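# Move table carton onto low platform beside two cartons

## Task

Pick up the carton lying on the table and set it straight onto the low platform, lying flat with the same face on top as it had at the start. No carton may stick out past the platform's edge afterwards. The platform and the two cartons already sitting on it should stay where they were. The result only counts if it holds without the robot's help, so release the carton and pull the tool away before ending.

## Robot and tools

Robot: two arms, left_arm and right_arm. Each ends in a vacuum tool, not fingers. Everything is given in one shared scene frame. The origin sits on the table top midway between the arms, +z is up, +x runs out over the table, and left_arm is mounted on the +y side. The names left and right refer to the arms, not to sides of a picture. The cup point is the middle of the suction cup's rim, and the cup faces along the cup point's own +z axis. About 4 cm behind the rim the tool widens to roughly 9 cm sideways, so keep that clear of cartons and the platform.

The row: every moving call uses a single list of 16 plain numbers covering both arms. The first 8 are left_arm: x, y, z in metres, then the orientation quaternion qw, qx, qy, qz (w first), then suction. The next 8 are the same for right_arm. Position and quaternion form an absolute pose in the scene frame for that arm's cup point, not an offset. Suction runs from -1 to 1: above 0.01 turns it on, 0.01 or less turns it off, and it stays as last set. Even an arm you do not want to move needs its full pose in the row; copy its last reported position and quaternion, and repeat its suction value (a 0 there means off). To hold an orientation steady, keep sending the same target quaternion rather than the drifting reported one. A call is refused if any target lies more than 0.6 m from that arm's last reported position along any of the cup point's axes.

Tools:
- execute_actions {"actions": [...], "pictures": bool}. An empty list just reports the state. One action {"rows": [[16 numbers], ...], "steps": n} runs up to 15 control steps of 1/30 s each (default 15); each row covers one step and the last row repeats if rows run out. A wait {"steps": n} (up to 300) sends nothing new and counts from the previous result. Pictures come back unless pictures is false.
- move {"target": [16 numbers], "speed": m/s}. Drives each cup point in a straight line to its pose in target; speed is 0.002 to 0.5 (default 0.25), rotation capped at twice that in rad/s. Both paths finish together, lasting 0.5 to 10 s; longer ones stop short after 10 s. Paths ignore obstacles and the other arm, and the real hand may lag, wander or overshoot the speed, especially with the arm nearly stretched. Suction values are applied at the start.
- wait {"seconds": 0 to 10}: lets time pass without new commands.
- zoom_image {"camera": one of cam_high, cam_low, cam_left_wrist, cam_right_wrist, "region": [x0, y0, x1, y1]} in that camera's pixels, origin top-left, at most 504 by 504. cam_high and cam_low are 896x504, the wrist cameras 616x616.
- finished_scene {"scene": number of the current scene}: ends it for good and grades it.

Control details: each step the commanded pose is clipped to within 70 mm and 16 degrees of the measured pose, and position is favoured over orientation if both cannot be met. After an action the arm only continues to that clipped pose, so a distant target needs several calls; check the result's pose and "Hand target" line. Reported positions can be somewhat off, more so at long reach.

Reading results: the state line gives each arm's cup point position, quaternion and velocities. suction_measured shows vacuum: near 0 means no seal, about 0.83 or more means a tight seal, in between means leaking. part_present turns 1 at 0.50 and back to 0 below 0.45. A move adds a "move:" line with its ending (done, off_target, moving, held, fault), the limits that acted (paced means the pose was clipped, held means a safety check blocked steps, after which the arm may jump faster), and each arm's distance from its target. "pose unreachable" and HELD mark steps that a clearance check changed or blocked.

Picking and placing: turn suction on and press the 36 mm rim fully onto a flat, smooth part of the carton's top, away from edges, seams or holes. Under vacuum the cup compresses, so the carton rides up to about 12 mm nearer the tool than the cup point suggests. Vacuum alone can lift a carton slightly even with the tool still. Carry the carton level, lower it onto the platform until it rests there, then switch suction off and rise at least 15 mm before the cup is truly free. Keep it square on the platform with nothing hanging over, and avoid nudging the platform or the two cartons already on it. If the cup seals to the table, turn suction off to free it. Objects may occasionally get a small push from outside.

Avoid: dropping or slamming the carton, pressing hard (faster moves and targets set farther beyond contact push harder), knocking anything off the table (that fails the task), and letting the arms collide. A joint overload stops that arm, backs it off, and freezes it for 10 s. Holding loads warms the motors; MOTOR HOT appears from 65 °C and at 80 °C the arm is braked until it cools (OVER-TEMPERATURE FAULT). Joint limits in rad: waist ±6.283, shoulder -2.059 to 2.094, elbow -3.927 to 0.192, forearm roll ±6.283, wrist pitch -1.693 to 3.142, wrist roll ±6.283. Load limits in N m: waist and shoulder 47.5, elbow and forearm roll 28.5, wrist pitch and wrist roll 19. Quick, smooth work with little effort is preferred. Finish by releasing the carton and moving the tool away.

Each tool is called as name([rows], argument=value, ...), one row to a line, values as JSON.

## Session

execute_actions(actions=[])

Scene clock: 0.00 s of 9600.00 s.
left_arm: end_effector_position=(+0.3992, +0.3900, +0.2436) suction_measured=0.01 part_present=0 end_effector_quat_wxyz=(+0.002, -0.298, +0.954, +0.001) end_effector_velocity=(+0.000, +0.000, +0.000) end_effector_angular_velocity=(+0.000, -0.001, +0.000) | right_arm: end_effector_position=(+0.4045, -0.3944, +0.2430) suction_measured=0.00 part_present=0 end_effector_quat_wxyz=(-0.000, +0.211, +0.977, +0.001) end_effector_velocity=(-0.000, -0.000, -0.000) end_effector_angular_velocity=(-0.002, +0.000, +0.001)
Joint positions: left_arm=[-0.003 -0.264 -0.929  0.003  1.19   1.836] | right_arm=[-0.002 -0.267 -0.925  0.002  1.193  2.879]
Joint velocities: left_arm=[ 0.    -0.     0.    -0.    -0.001  0.   ] | right_arm=[ 0.001 -0.     0.001 -0.002  0.     0.   ]
Motor temperatures (°C, as the motors report them): left_arm=[34 35 32 38 35 38] | right_arm=[38 36 33 37 35 35]
Hand target (left_arm): +0.399, +0.390, +0.244; +0.002, -0.298, +0.954, +0.001
Hand target (right_arm): +0.404, -0.394, +0.243; -0.000, +0.211, +0.977, +0.001

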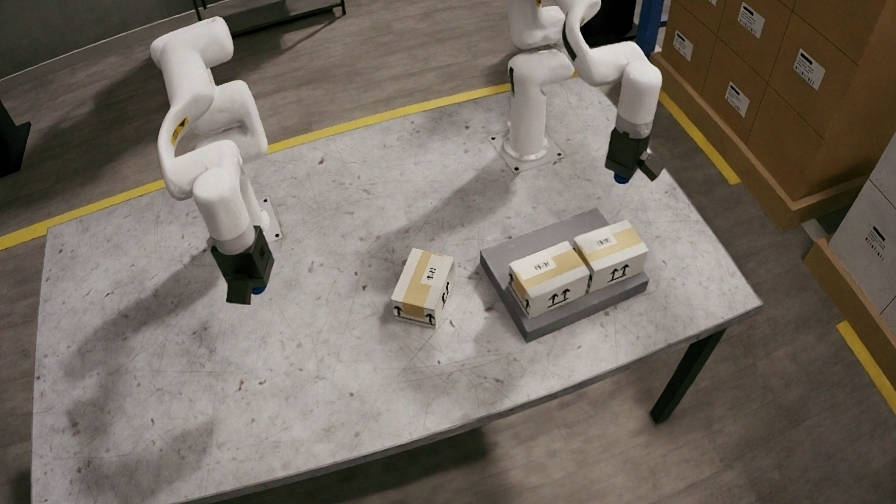

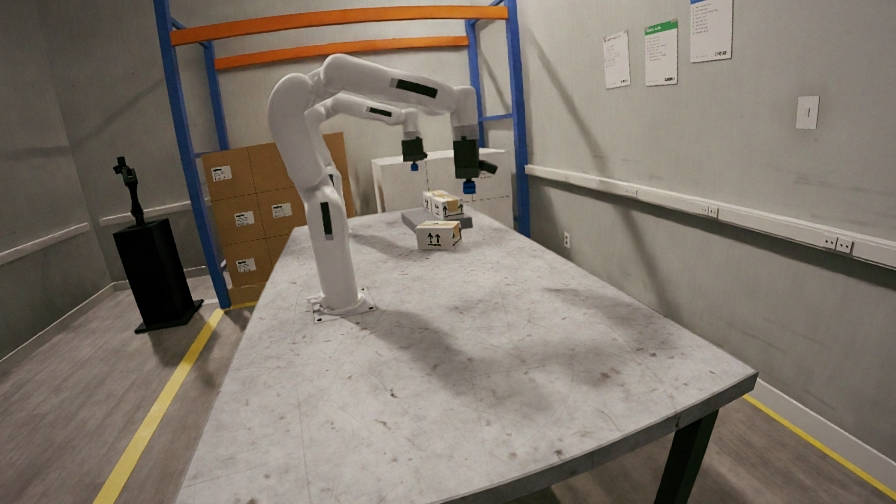

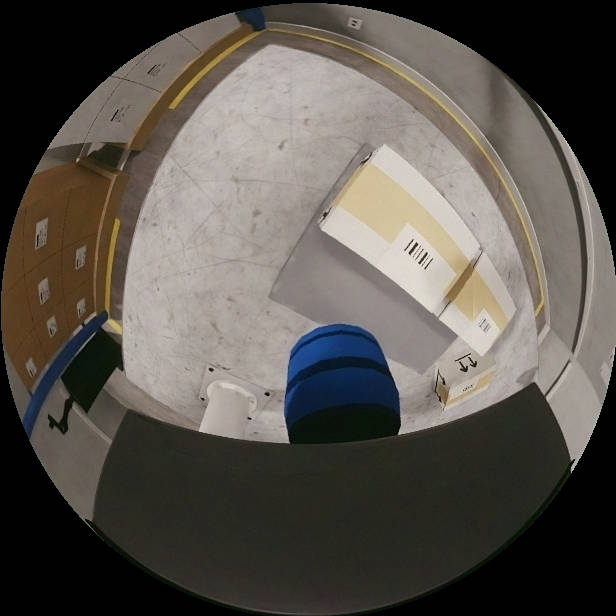

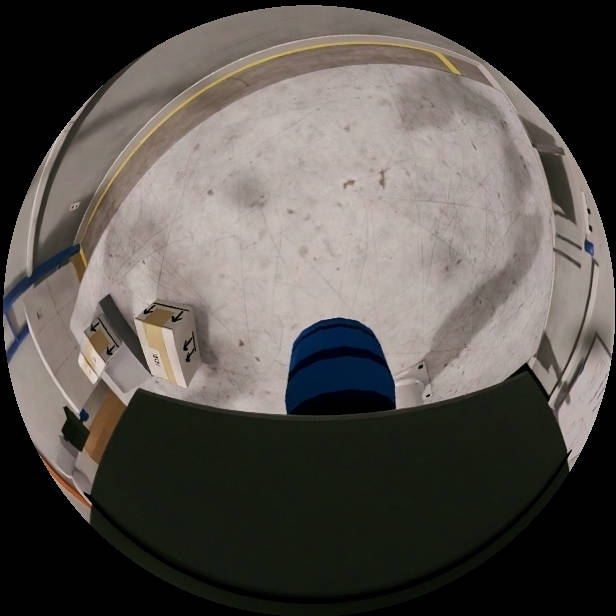

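zoom_image(camera="cam_high", region=[370,190,670,360])

zoom_image(camera="cam_left_wrist", region=[250,120,550,420])

Region (370, 190, 670, 360) of cam_high's 896x504 image, scaled by 1.680, with more detail than that image has; it fills the top 286 rows of this view, and the rest is white.

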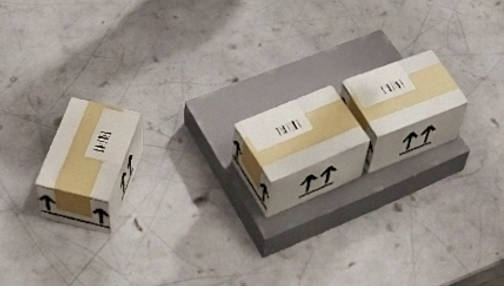

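Region (250, 120, 550, 420) of cam_left_wrist's 616x616 image, scaled by 1.680, with more detail than that image has.

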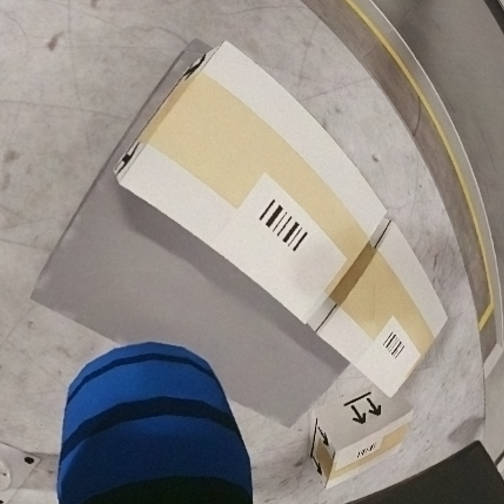

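move(target=[0.367,-0.058,0.17,0,-0.438,0.899,0,0,0.30,-0.5,0.243,0,0.211,0.977,0,0], speed=0.35)

Scene clock: 10.93 s of 9600.00 s.
left_arm: end_effector_position=(+0.3659, -0.0587, +0.1701) suction_measured=0.01 part_present=0 end_effector_quat_wxyz=(-0.000, -0.438, +0.899, -0.002) end_effector_velocity=(-0.001, -0.002, -0.001) end_effector_angular_velocity=(+0.005, +0.004, -0.001) | right_arm: end_effector_position=(+0.3001, -0.4995, +0.2428) suction_measured=0.00 part_present=0 end_effector_quat_wxyz=(+0.000, +0.211, +0.977, +0.000) end_effector_velocity=(-0.000, -0.001, +0.000) end_effector_angular_velocity=(-0.000, -0.001, -0.000)
Joint positions: left_arm=[-0.935  0.306 -1.382 -0.002  1.072  0.605] | right_arm=[-0.32  -0.636 -0.636  0.     1.271  2.56 ]
Joint velocities: left_arm=[-0.004  0.009 -0.01   0.     0.007 -0.003] | right_arm=[-0.002 -0.001  0.    -0.     0.    -0.002]
Motor temperatures (°C, as the motors report them): left_arm=[34 35 33 38 35 38] | right_arm=[38 36 34 37 35 35]
Hand target (left_arm): +0.366, -0.059, +0.170; -0.000, -0.438, +0.899, -0.002
Hand target (right_arm): +0.300, -0.500, +0.243; +0.000, +0.211, +0.977, +0.000
Off the commanded pose (left_arm): 0.001 m, 0 deg.
Off the commanded pose (right_arm): 0.001 m, 0 deg.
After step 90, 6.00 s passed at rest.
move: done
camera_calibration (this result's frames):
cam_left_wrist: T_world_to_cam=[[0.775647, -0.631156, -0.00357371, -0.31178], [-0.551595, -0.680602, 0.482207, 0.101739], [-0.30678, -0.372051, -0.87605, 0.31832], [0, 0, 0, 1]] pos_world=[0.395605, -0.00910691, 0.228691]
cam_right_wrist: T_world_to_cam=[[-0.438154, -0.898819, -0.0120442, -0.300438], [-0.79376, 0.380582, 0.47445, 0.331119], [-0.421861, 0.217442, -0.8802, 0.534065], [0, 0, 0, 1]] pos_world=[0.356492, -0.512185, 0.309366]

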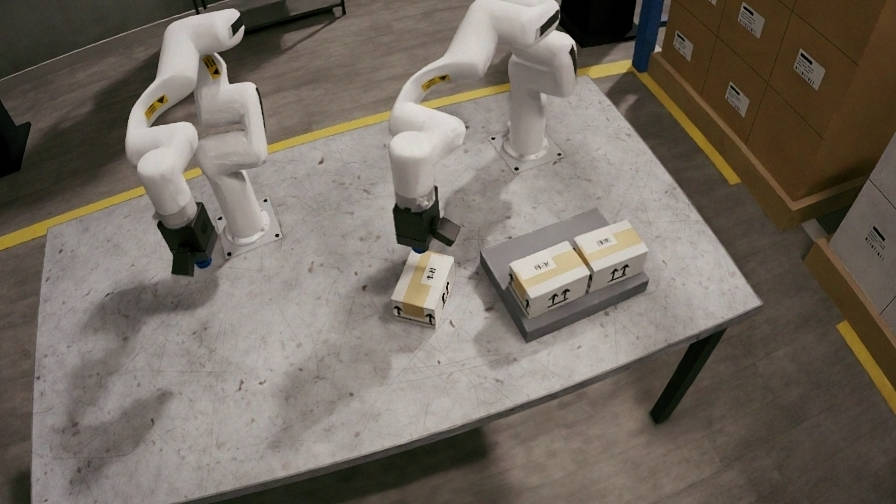

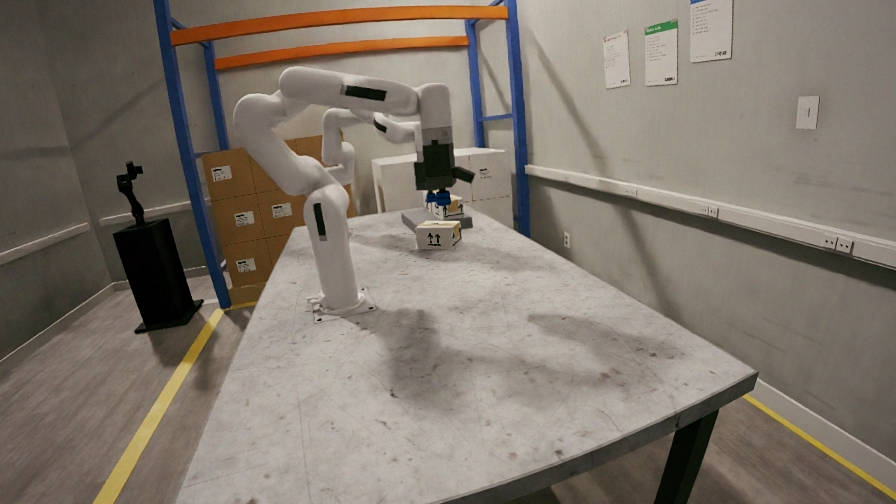

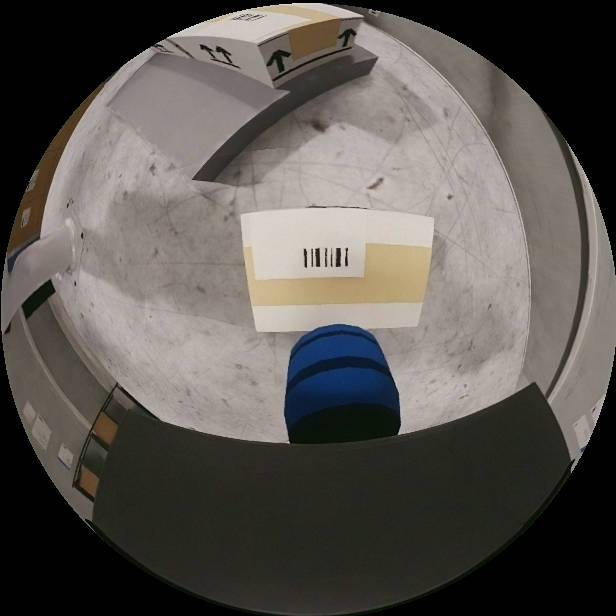

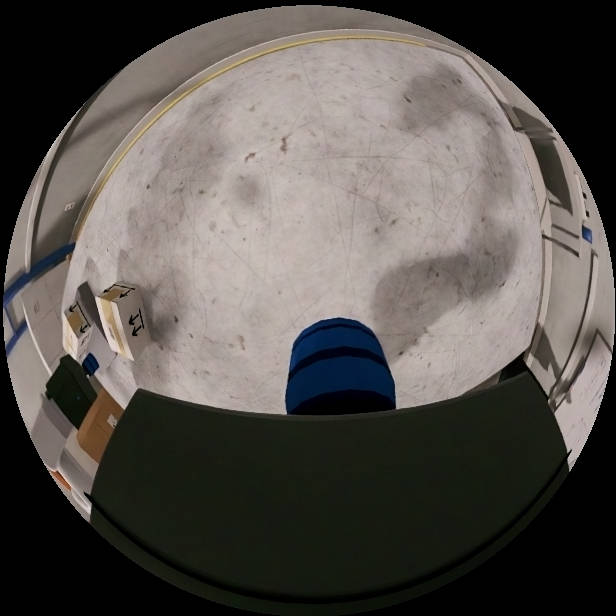

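move(target=[0.379,-0.066,0.085,0,-0.438,0.899,0,0,0.30,-0.5,0.243,0,0.211,0.977,0,0])

move(target=[0.379,-0.066,0.066,0,-0.438,0.899,0,1,0.30,-0.5,0.243,0,0.211,0.977,0,0], speed=0.03)

Scene clock: 13.63 s of 9600.00 s.
left_arm: end_effector_position=(+0.3790, -0.0663, +0.0857) suction_measured=0.01 part_present=0 end_effector_quat_wxyz=(-0.000, -0.438, +0.899, -0.001) end_effector_velocity=(-0.001, +0.002, -0.006) end_effector_angular_velocity=(+0.006, +0.006, +0.000) | right_arm: end_effector_position=(+0.3000, -0.5000, +0.2430) suction_measured=0.00 part_present=0 end_effector_quat_wxyz=(+0.000, +0.211, +0.977, +0.000) end_effector_velocity=(+0.000, -0.001, +0.000) end_effector_angular_velocity=(-0.002, +0.000, +0.001)
Joint positions: left_arm=[-0.927  0.462 -1.356 -0.     0.892  0.613] | right_arm=[-0.322 -0.635 -0.637  0.     1.272  2.559]
Joint velocities: left_arm=[ 0.001  0.008  0.003  0.    -0.003  0.   ] | right_arm=[-0.     0.    -0.    -0.002 -0.    -0.001]
Motor temperatures (°C, as the motors report them): left_arm=[34 35 34 38 35 38] | right_arm=[38 36 34 37 35 35]
Hand target (left_arm): +0.379, -0.066, +0.085; -0.000, -0.438, +0.899, -0.000
Hand target (right_arm): +0.300, -0.500, +0.243; +0.000, +0.211, +0.977, +0.000
Off the commanded pose (left_arm): 0.001 m, 0 deg.
Off the commanded pose (right_arm): 0.000 m, 0 deg.
move: done
camera_calibration (this result's frames):
cam_left_wrist: T_world_to_cam=[[0.77528, -0.631583, -0.00655281, -0.326723], [-0.551329, -0.681756, 0.480879, 0.14443], [-0.308182, -0.369203, -0.876763, 0.246325], [0, 0, 0, 1]] pos_world=[0.408843, -0.0169427, 0.144374]
cam_right_wrist: T_world_to_cam=[[-0.438441, -0.898684, -0.0117107, -0.30082], [-0.793367, 0.380872, 0.474874, 0.331036], [-0.422301, 0.217495, -0.879976, 0.534417], [0, 0, 0, 1]] pos_world=[0.356427, -0.512657, 0.309551]

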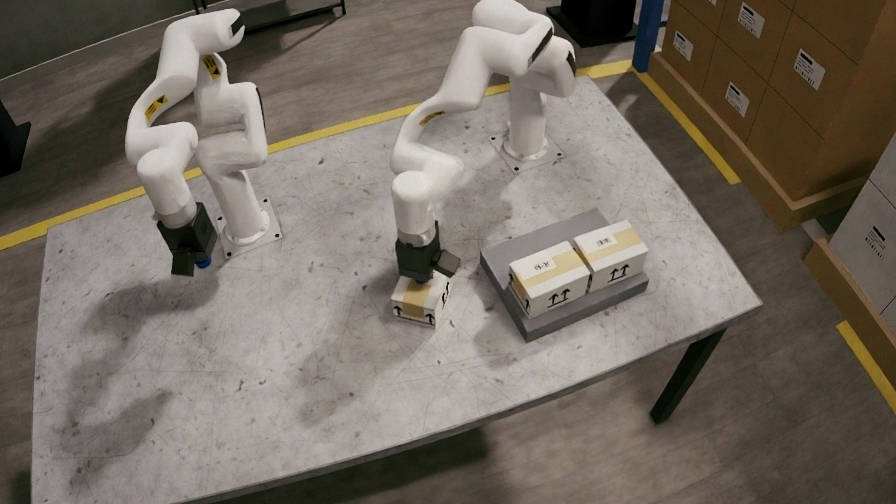

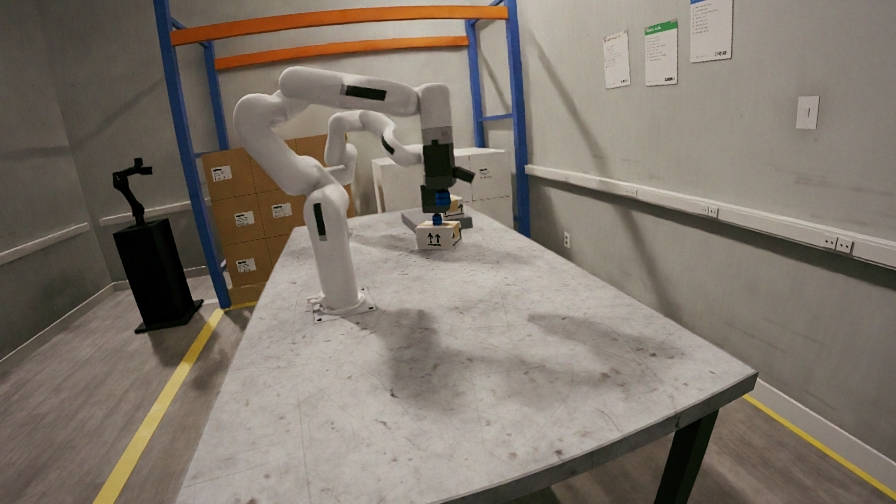

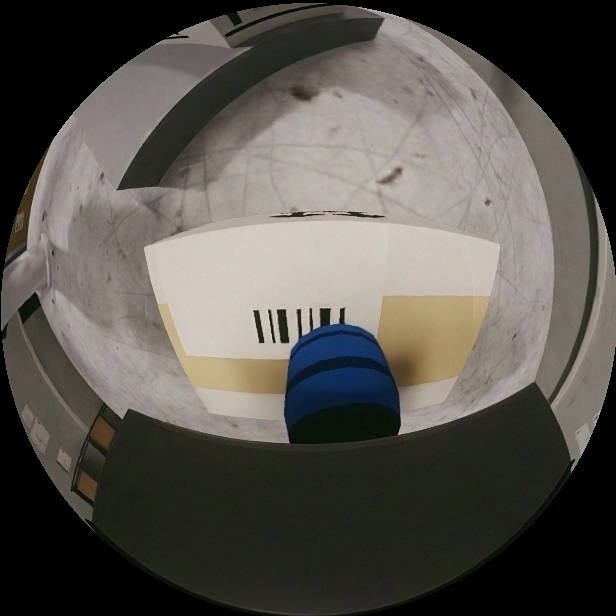

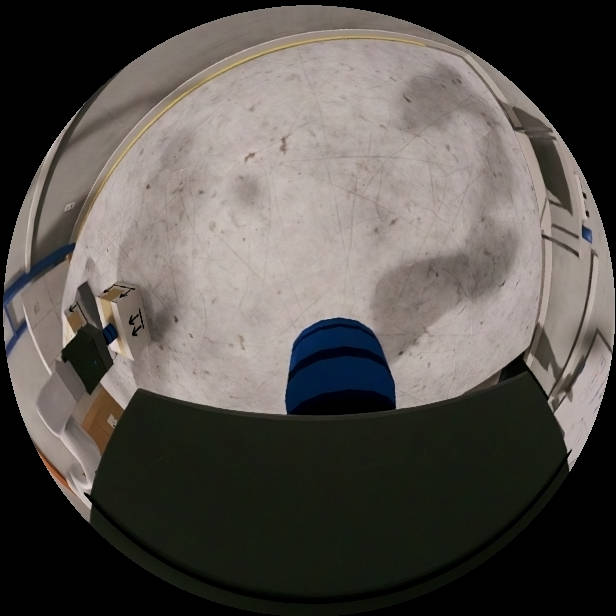

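Scene clock: 14.53 s of 9600.00 s.
left_arm: end_effector_position=(+0.3805, -0.0678, +0.0700) suction_measured=0.86 part_present=1 end_effector_quat_wxyz=(+0.001, -0.438, +0.899, -0.004) end_effector_velocity=(-0.001, -0.000, -0.002) end_effector_angular_velocity=(-0.000, -0.000, -0.001) | right_arm: end_effector_position=(+0.3000, -0.5000, +0.2430) suction_measured=0.00 part_present=0 end_effector_quat_wxyz=(+0.000, +0.211, +0.977, +0.000) end_effector_velocity=(-0.000, -0.000, -0.000) end_effector_angular_velocity=(-0.001, +0.001, +0.000)
Joint positions: left_arm=[-0.927  0.489 -1.347 -0.     0.85   0.613] | right_arm=[-0.322 -0.635 -0.637  0.     1.272  2.559]
Joint velocities: left_arm=[-0.001  0.003  0.003  0.    -0.006 -0.   ] | right_arm=[-0.    -0.     0.    -0.001  0.     0.   ]
Motor temperatures (°C, as the motors report them): left_arm=[34 35 34 38 35 38] | right_arm=[38 36 35 37 35 35]
Hand target (left_arm): +0.379, -0.066, +0.066; -0.000, -0.438, +0.899, -0.000
Hand target (right_arm): +0.300, -0.500, +0.243; +0.000, +0.211, +0.977, +0.000
Off the commanded pose (left_arm): 0.005 m, 0 deg.
Off the commanded pose (right_arm): 0.000 m, 0 deg.
move: off_target (left_arm)
camera_calibration (this result's frames):
cam_left_wrist: T_world_to_cam=[[0.775549, -0.631287, -0.000130964, -0.32946], [-0.553218, -0.67974, 0.481564, 0.152615], [-0.304094, -0.373404, -0.876411, 0.230603], [0, 0, 0, 1]] pos_world=[0.410067, -0.0181377, 0.128566]
cam_right_wrist: T_world_to_cam=[[-0.438444, -0.898682, -0.0117083, -0.300821], [-0.793364, 0.380875, 0.474876, 0.331037], [-0.422303, 0.217495, -0.879975, 0.534419], [0, 0, 0, 1]] pos_world=[0.356427, -0.51266, 0.309551]

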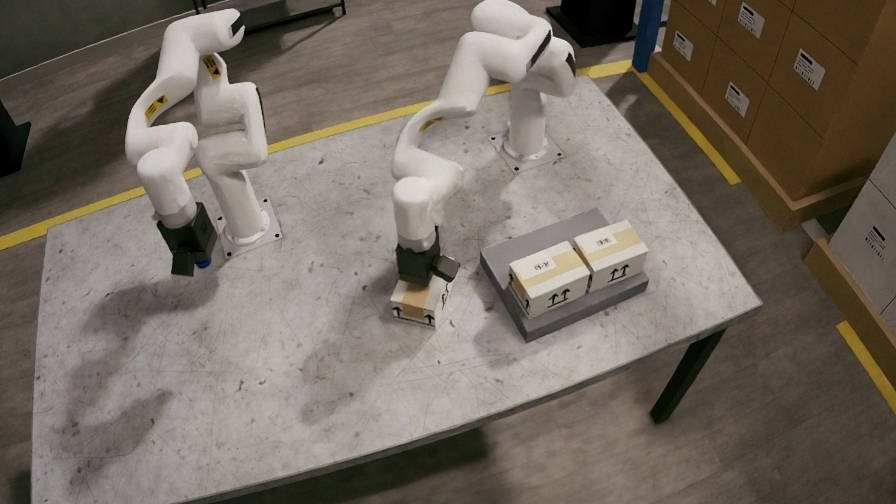

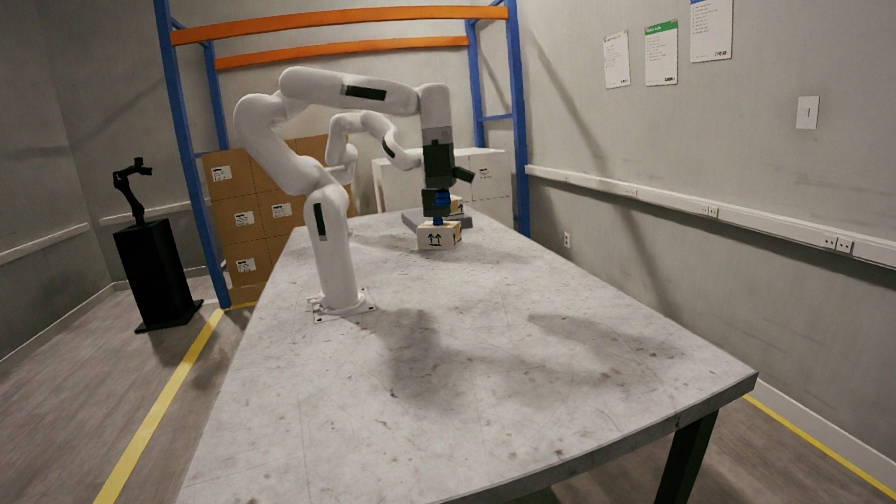

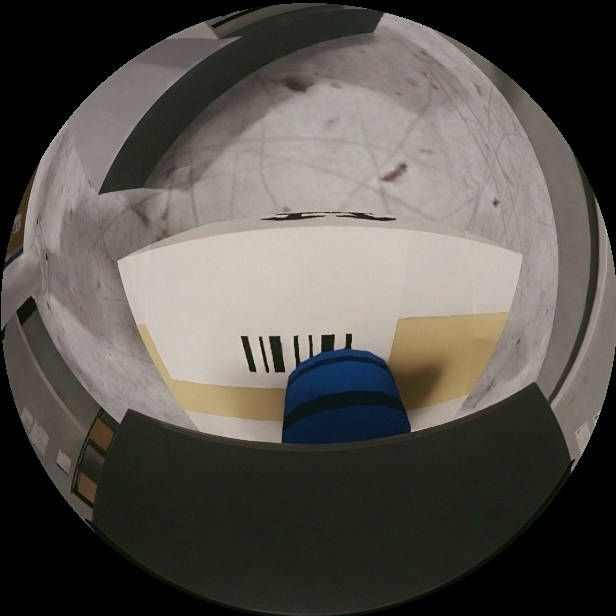

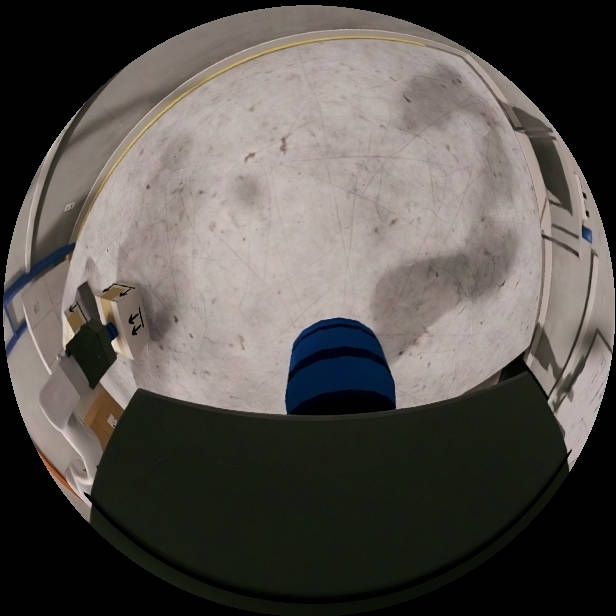

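move(target=[0.35,-0.06,0.15,0,-0.026,0.9997,0,1,0.30,-0.5,0.243,0,0.211,0.977,0,0])

move(target=[0.345,0.26,0.13,0,-0.026,0.9997,0,1,0.30,-0.5,0.243,0,0.211,0.977,0,0])

Scene clock: 17.43 s of 9600.00 s.
left_arm: end_effector_position=(+0.3501, -0.0598, +0.1497) suction_measured=0.86 part_present=1 end_effector_quat_wxyz=(-0.000, -0.027, +1.000, +0.000) end_effector_velocity=(+0.001, -0.000, +0.002) end_effector_angular_velocity=(-0.002, -0.001, -0.007) | right_arm: end_effector_position=(+0.3000, -0.5000, +0.2430) suction_measured=0.00 part_present=0 end_effector_quat_wxyz=(-0.000, +0.211, +0.977, -0.000) end_effector_velocity=(-0.000, +0.000, -0.000) end_effector_angular_velocity=(+0.002, +0.001, -0.001)
Joint positions: left_arm=[-0.959  0.299 -1.313  0.     1.014  1.434] | right_arm=[-0.322 -0.635 -0.637  0.     1.272  2.559]
Joint velocities: left_arm=[ 0.001 -0.002 -0.002 -0.001  0.001  0.009] | right_arm=[ 0.    -0.     0.001  0.001  0.001  0.001]
Motor temperatures (°C, as the motors report them): left_arm=[34 35 34 38 35 38] | right_arm=[38 36 35 37 35 35]
Hand target (left_arm): +0.350, -0.060, +0.150; +0.000, -0.026, +1.000, +0.000
Hand target (right_arm): +0.300, -0.500, +0.243; +0.000, +0.211, +0.977, +0.000
Off the commanded pose (left_arm): 0.000 m, 0 deg.
Off the commanded pose (right_arm): 0.000 m, 0 deg.
move: done
camera_calibration (this result's frames):
cam_left_wrist: T_world_to_cam=[[0.0342255, -0.999381, -0.00814955, -0.0620884], [-0.87635, -0.0339302, 0.480478, 0.254709], [-0.480457, -0.00930275, -0.876969, 0.37783], [0, 0, 0, 1]] pos_world=[0.40687, -0.0498928, 0.208457]
cam_right_wrist: T_world_to_cam=[[-0.438444, -0.898682, -0.0117081, -0.300821], [-0.793364, 0.380875, 0.474876, 0.331037], [-0.422303, 0.217495, -0.879975, 0.534419], [0, 0, 0, 1]] pos_world=[0.356427, -0.51266, 0.309551]

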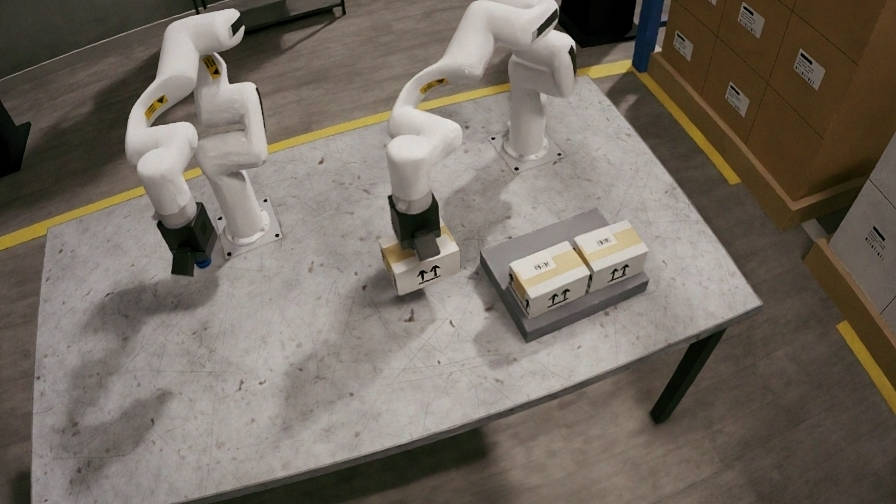

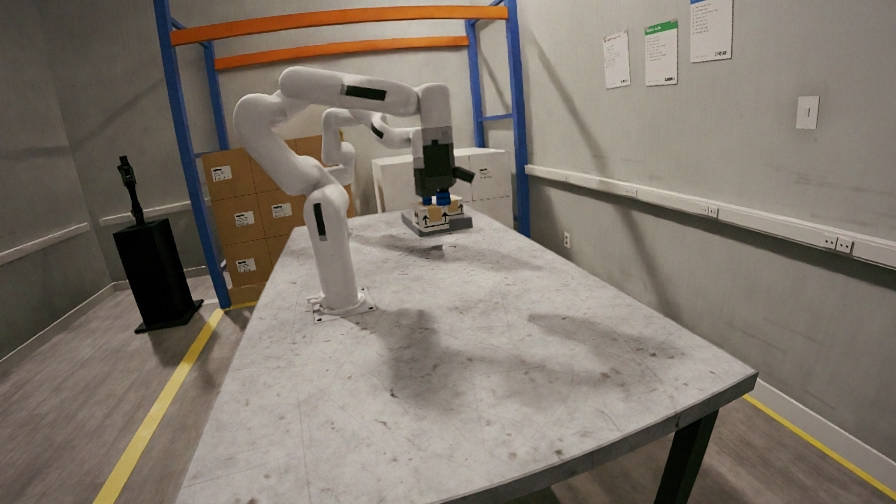

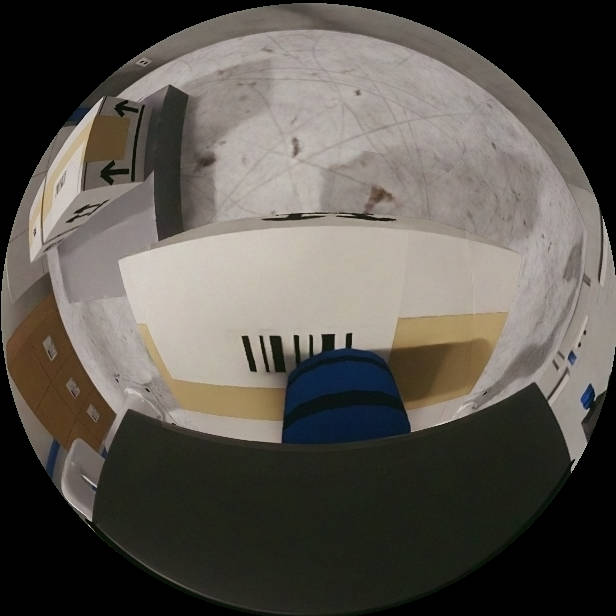

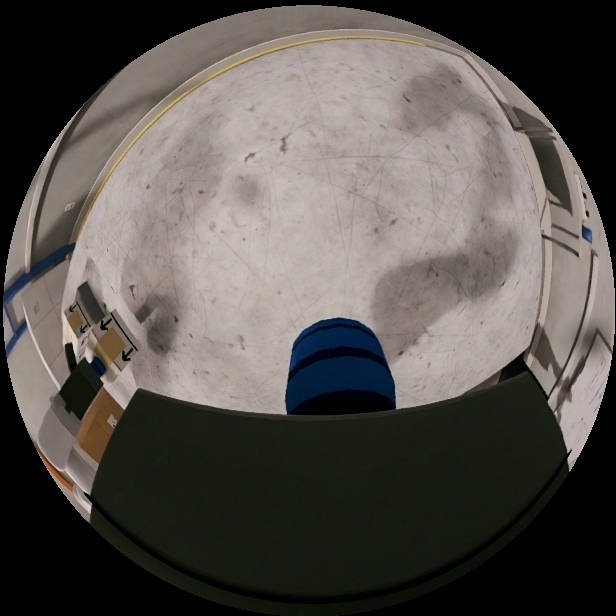

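Scene clock: 19.27 s of 9600.00 s.
left_arm: end_effector_position=(+0.3460, +0.2602, +0.1302) suction_measured=0.86 part_present=1 end_effector_quat_wxyz=(-0.000, -0.026, +1.000, +0.001) end_effector_velocity=(+0.000, +0.002, +0.000) end_effector_angular_velocity=(-0.001, +0.000, +0.001) | right_arm: end_effector_position=(+0.3000, -0.5000, +0.2430) suction_measured=0.00 part_present=0 end_effector_quat_wxyz=(-0.000, +0.211, +0.977, -0.000) end_effector_velocity=(-0.000, +0.000, -0.000) end_effector_angular_velocity=(-0.001, +0.000, +0.002)
Joint positions: left_arm=[-0.357 -0.275 -0.578  0.003  0.854  2.037] | right_arm=[-0.322 -0.635 -0.637  0.     1.272  2.559]
Joint velocities: left_arm=[ 0.007 -0.002  0.001 -0.001  0.001  0.006] | right_arm=[ 0.001  0.     0.    -0.001  0.    -0.001]
Motor temperatures (°C, as the motors report them): left_arm=[34 35 34 38 35 38] | right_arm=[38 36 35 37 35 35]
Hand target (left_arm): +0.346, +0.261, +0.130; -0.000, -0.026, +1.000, +0.001
Hand target (right_arm): +0.300, -0.500, +0.243; +0.000, +0.211, +0.977, -0.000
Off the commanded pose (left_arm): 0.001 m, 0 deg.
Off the commanded pose (right_arm): 0.000 m, 0 deg.
move: done
camera_calibration (this result's frames):
cam_left_wrist: T_world_to_cam=[[0.0321111, -0.999436, -0.00983637, 0.258684], [-0.876184, -0.0328837, 0.480853, 0.271002], [-0.480905, -0.00682227, -0.876746, 0.361182], [0, 0, 0, 1]] pos_world=[0.402835, 0.269914, 0.188897]
cam_right_wrist: T_world_to_cam=[[-0.438444, -0.898682, -0.0117081, -0.300821], [-0.793364, 0.380875, 0.474876, 0.331037], [-0.422303, 0.217495, -0.879975, 0.534419], [0, 0, 0, 1]] pos_world=[0.356427, -0.51266, 0.309551]

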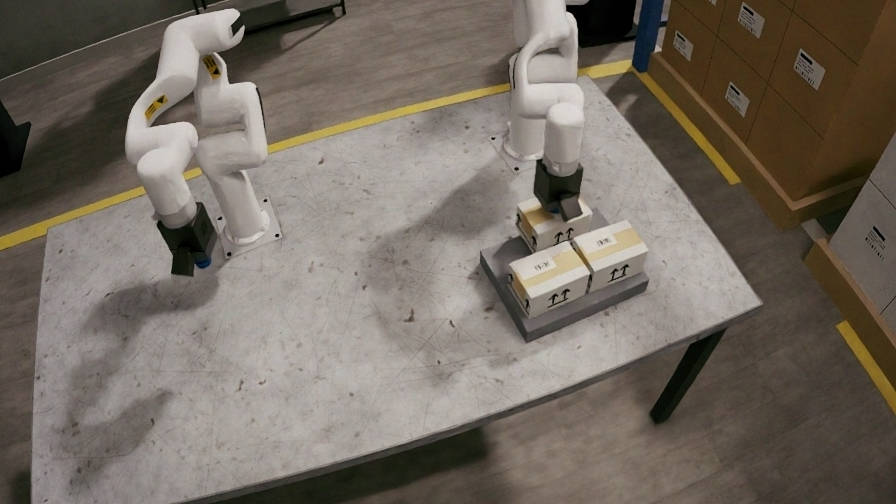

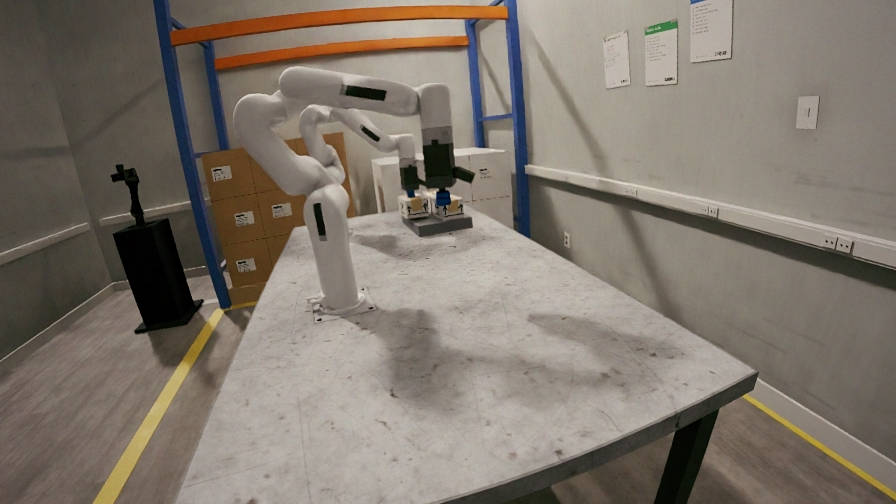

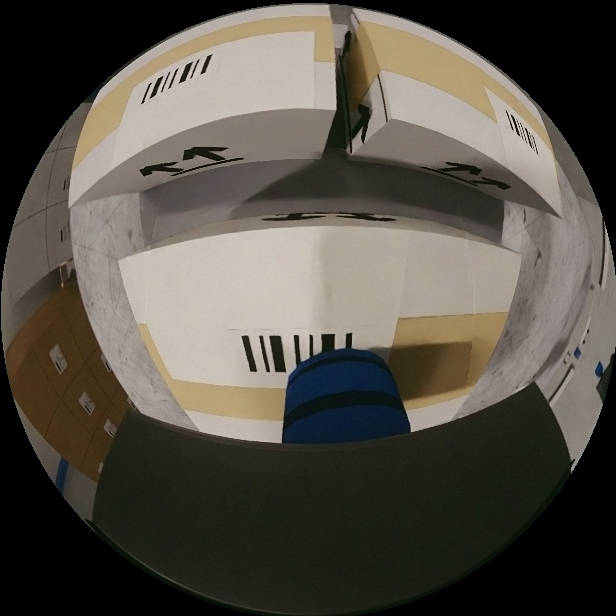

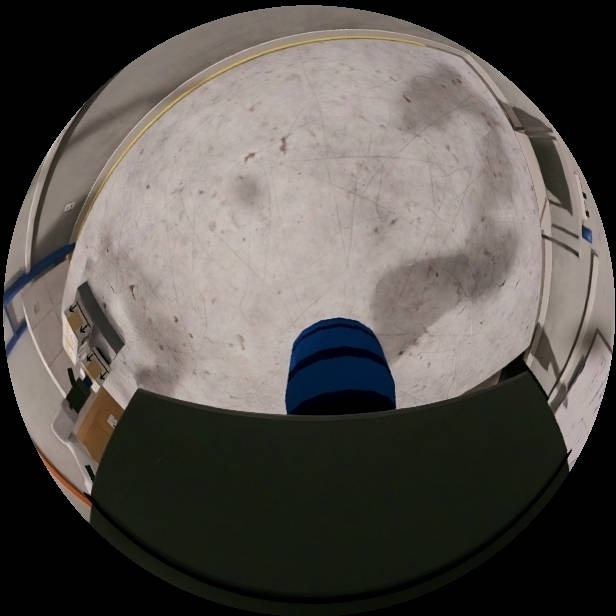

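move(target=[0.377,0.25,0.115,0,-0.017,0.9998,0,1,0.30,-0.5,0.243,0,0.211,0.977,0,0], speed=0.06)

zoom_image(camera="cam_high", region=[460,170,660,320])

zoom_image(camera="cam_low", region=[380,170,490,250])

Scene clock: 21.20 s of 9600.00 s.
left_arm: end_effector_position=(+0.3783, +0.2496, +0.1174) suction_measured=0.86 part_present=1 end_effector_quat_wxyz=(+0.002, -0.017, +1.000, -0.001) end_effector_velocity=(-0.000, -0.000, -0.002) end_effector_angular_velocity=(+0.001, +0.004, -0.002) | right_arm: end_effector_position=(+0.3000, -0.5000, +0.2430) suction_measured=0.00 part_present=0 end_effector_quat_wxyz=(-0.000, +0.211, +0.977, +0.000) end_effector_velocity=(+0.000, -0.000, +0.000) end_effector_angular_velocity=(-0.000, -0.000, +0.000)
Joint positions: left_arm=[-0.36  -0.135 -0.671 -0.     0.801  2.052] | right_arm=[-0.322 -0.635 -0.637  0.     1.272  2.559]
Joint velocities: left_arm=[-0.001  0.006 -0.001 -0.    -0.001  0.001] | right_arm=[-0. -0. -0.  0.  0. -0.]
Motor temperatures (°C, as the motors report them): left_arm=[34 35 34 38 35 38] | right_arm=[38 36 35 37 35 35]
Hand target (left_arm): +0.377, +0.250, +0.115; -0.000, -0.017, +1.000, -0.000
Hand target (right_arm): +0.300, -0.500, +0.243; +0.000, +0.211, +0.977, -0.000
Off the commanded pose (left_arm): 0.003 m, 0 deg.
Off the commanded pose (right_arm): 0.000 m, 0 deg.
move: done
camera_calibration (this result's frames):
cam_left_wrist: T_world_to_cam=[[0.0151449, -0.999867, -0.00611754, 0.252952], [-0.879214, -0.0162306, 0.47615, 0.302588], [-0.476185, -0.00183259, -0.879343, 0.362695], [0, 0, 0, 1]] pos_world=[0.434919, 0.258494, 0.176404]
cam_right_wrist: T_world_to_cam=[[-0.438444, -0.898682, -0.0117083, -0.300821], [-0.793364, 0.380875, 0.474876, 0.331037], [-0.422303, 0.217495, -0.879975, 0.534419], [0, 0, 0, 1]] pos_world=[0.356427, -0.51266, 0.309551]

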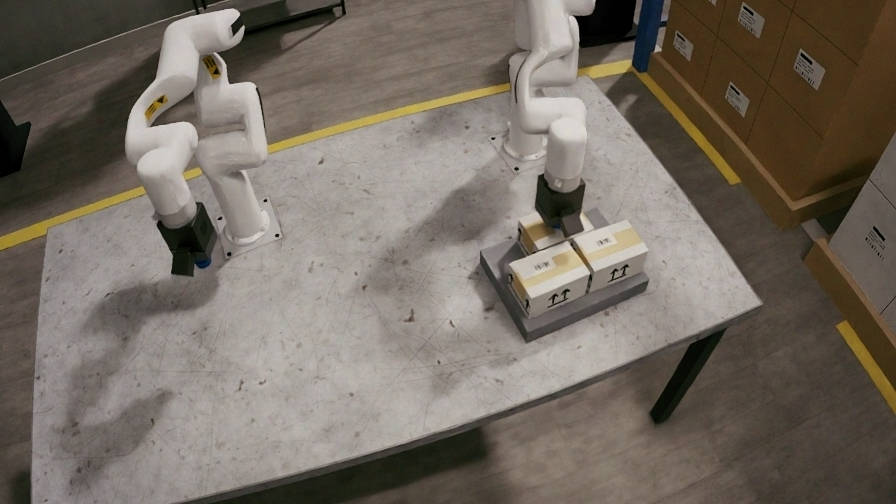

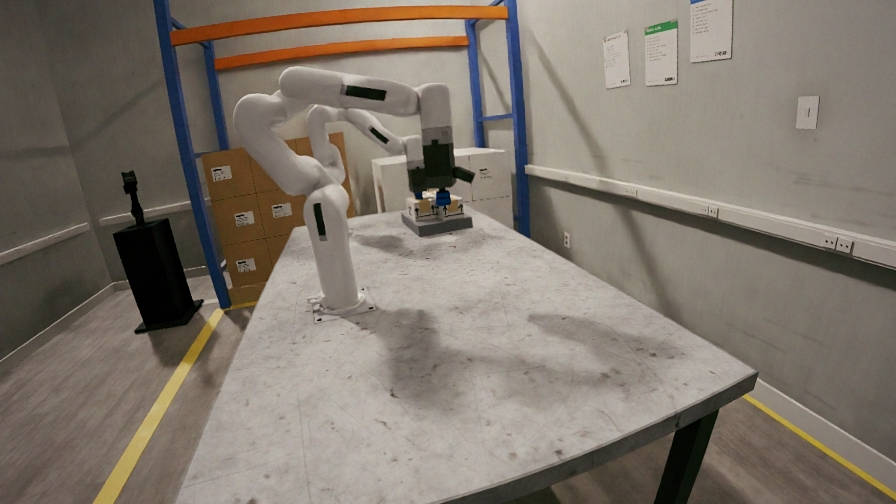

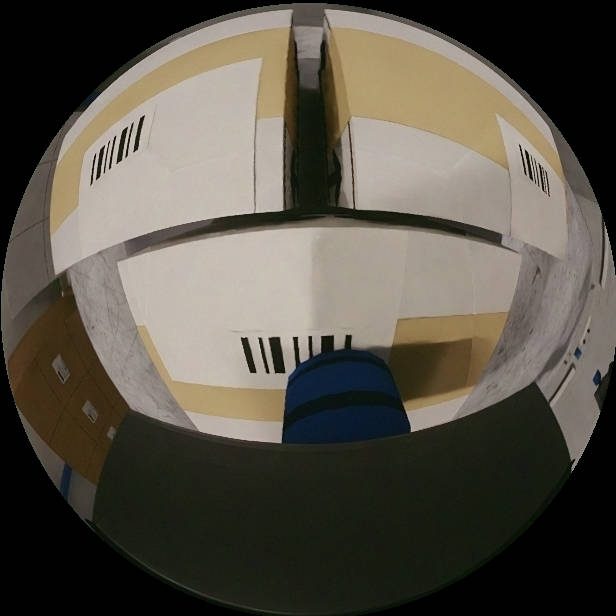

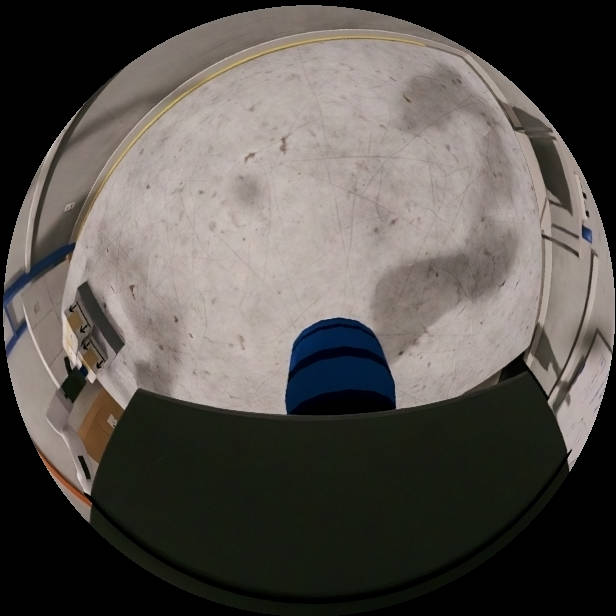

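Region (460, 170, 660, 320) of cam_high's 896x504 image, scaled by 2.520, with more detail than that image has; it fills the top 378 rows of this view, and the rest is white.

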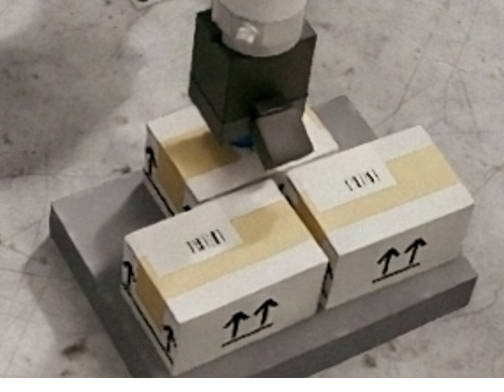

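Region (380, 170, 490, 250) of cam_low's 896x504 image, scaled by 4.582, with more detail than that image has; it fills the top 367 rows of this view, and the rest is white.

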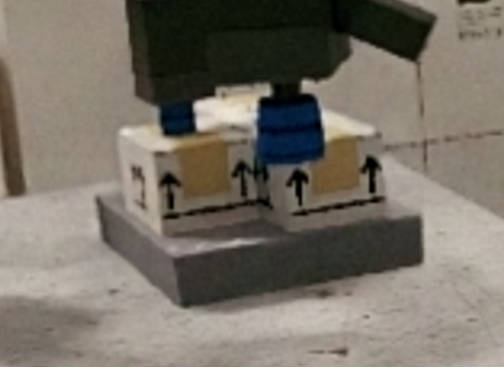

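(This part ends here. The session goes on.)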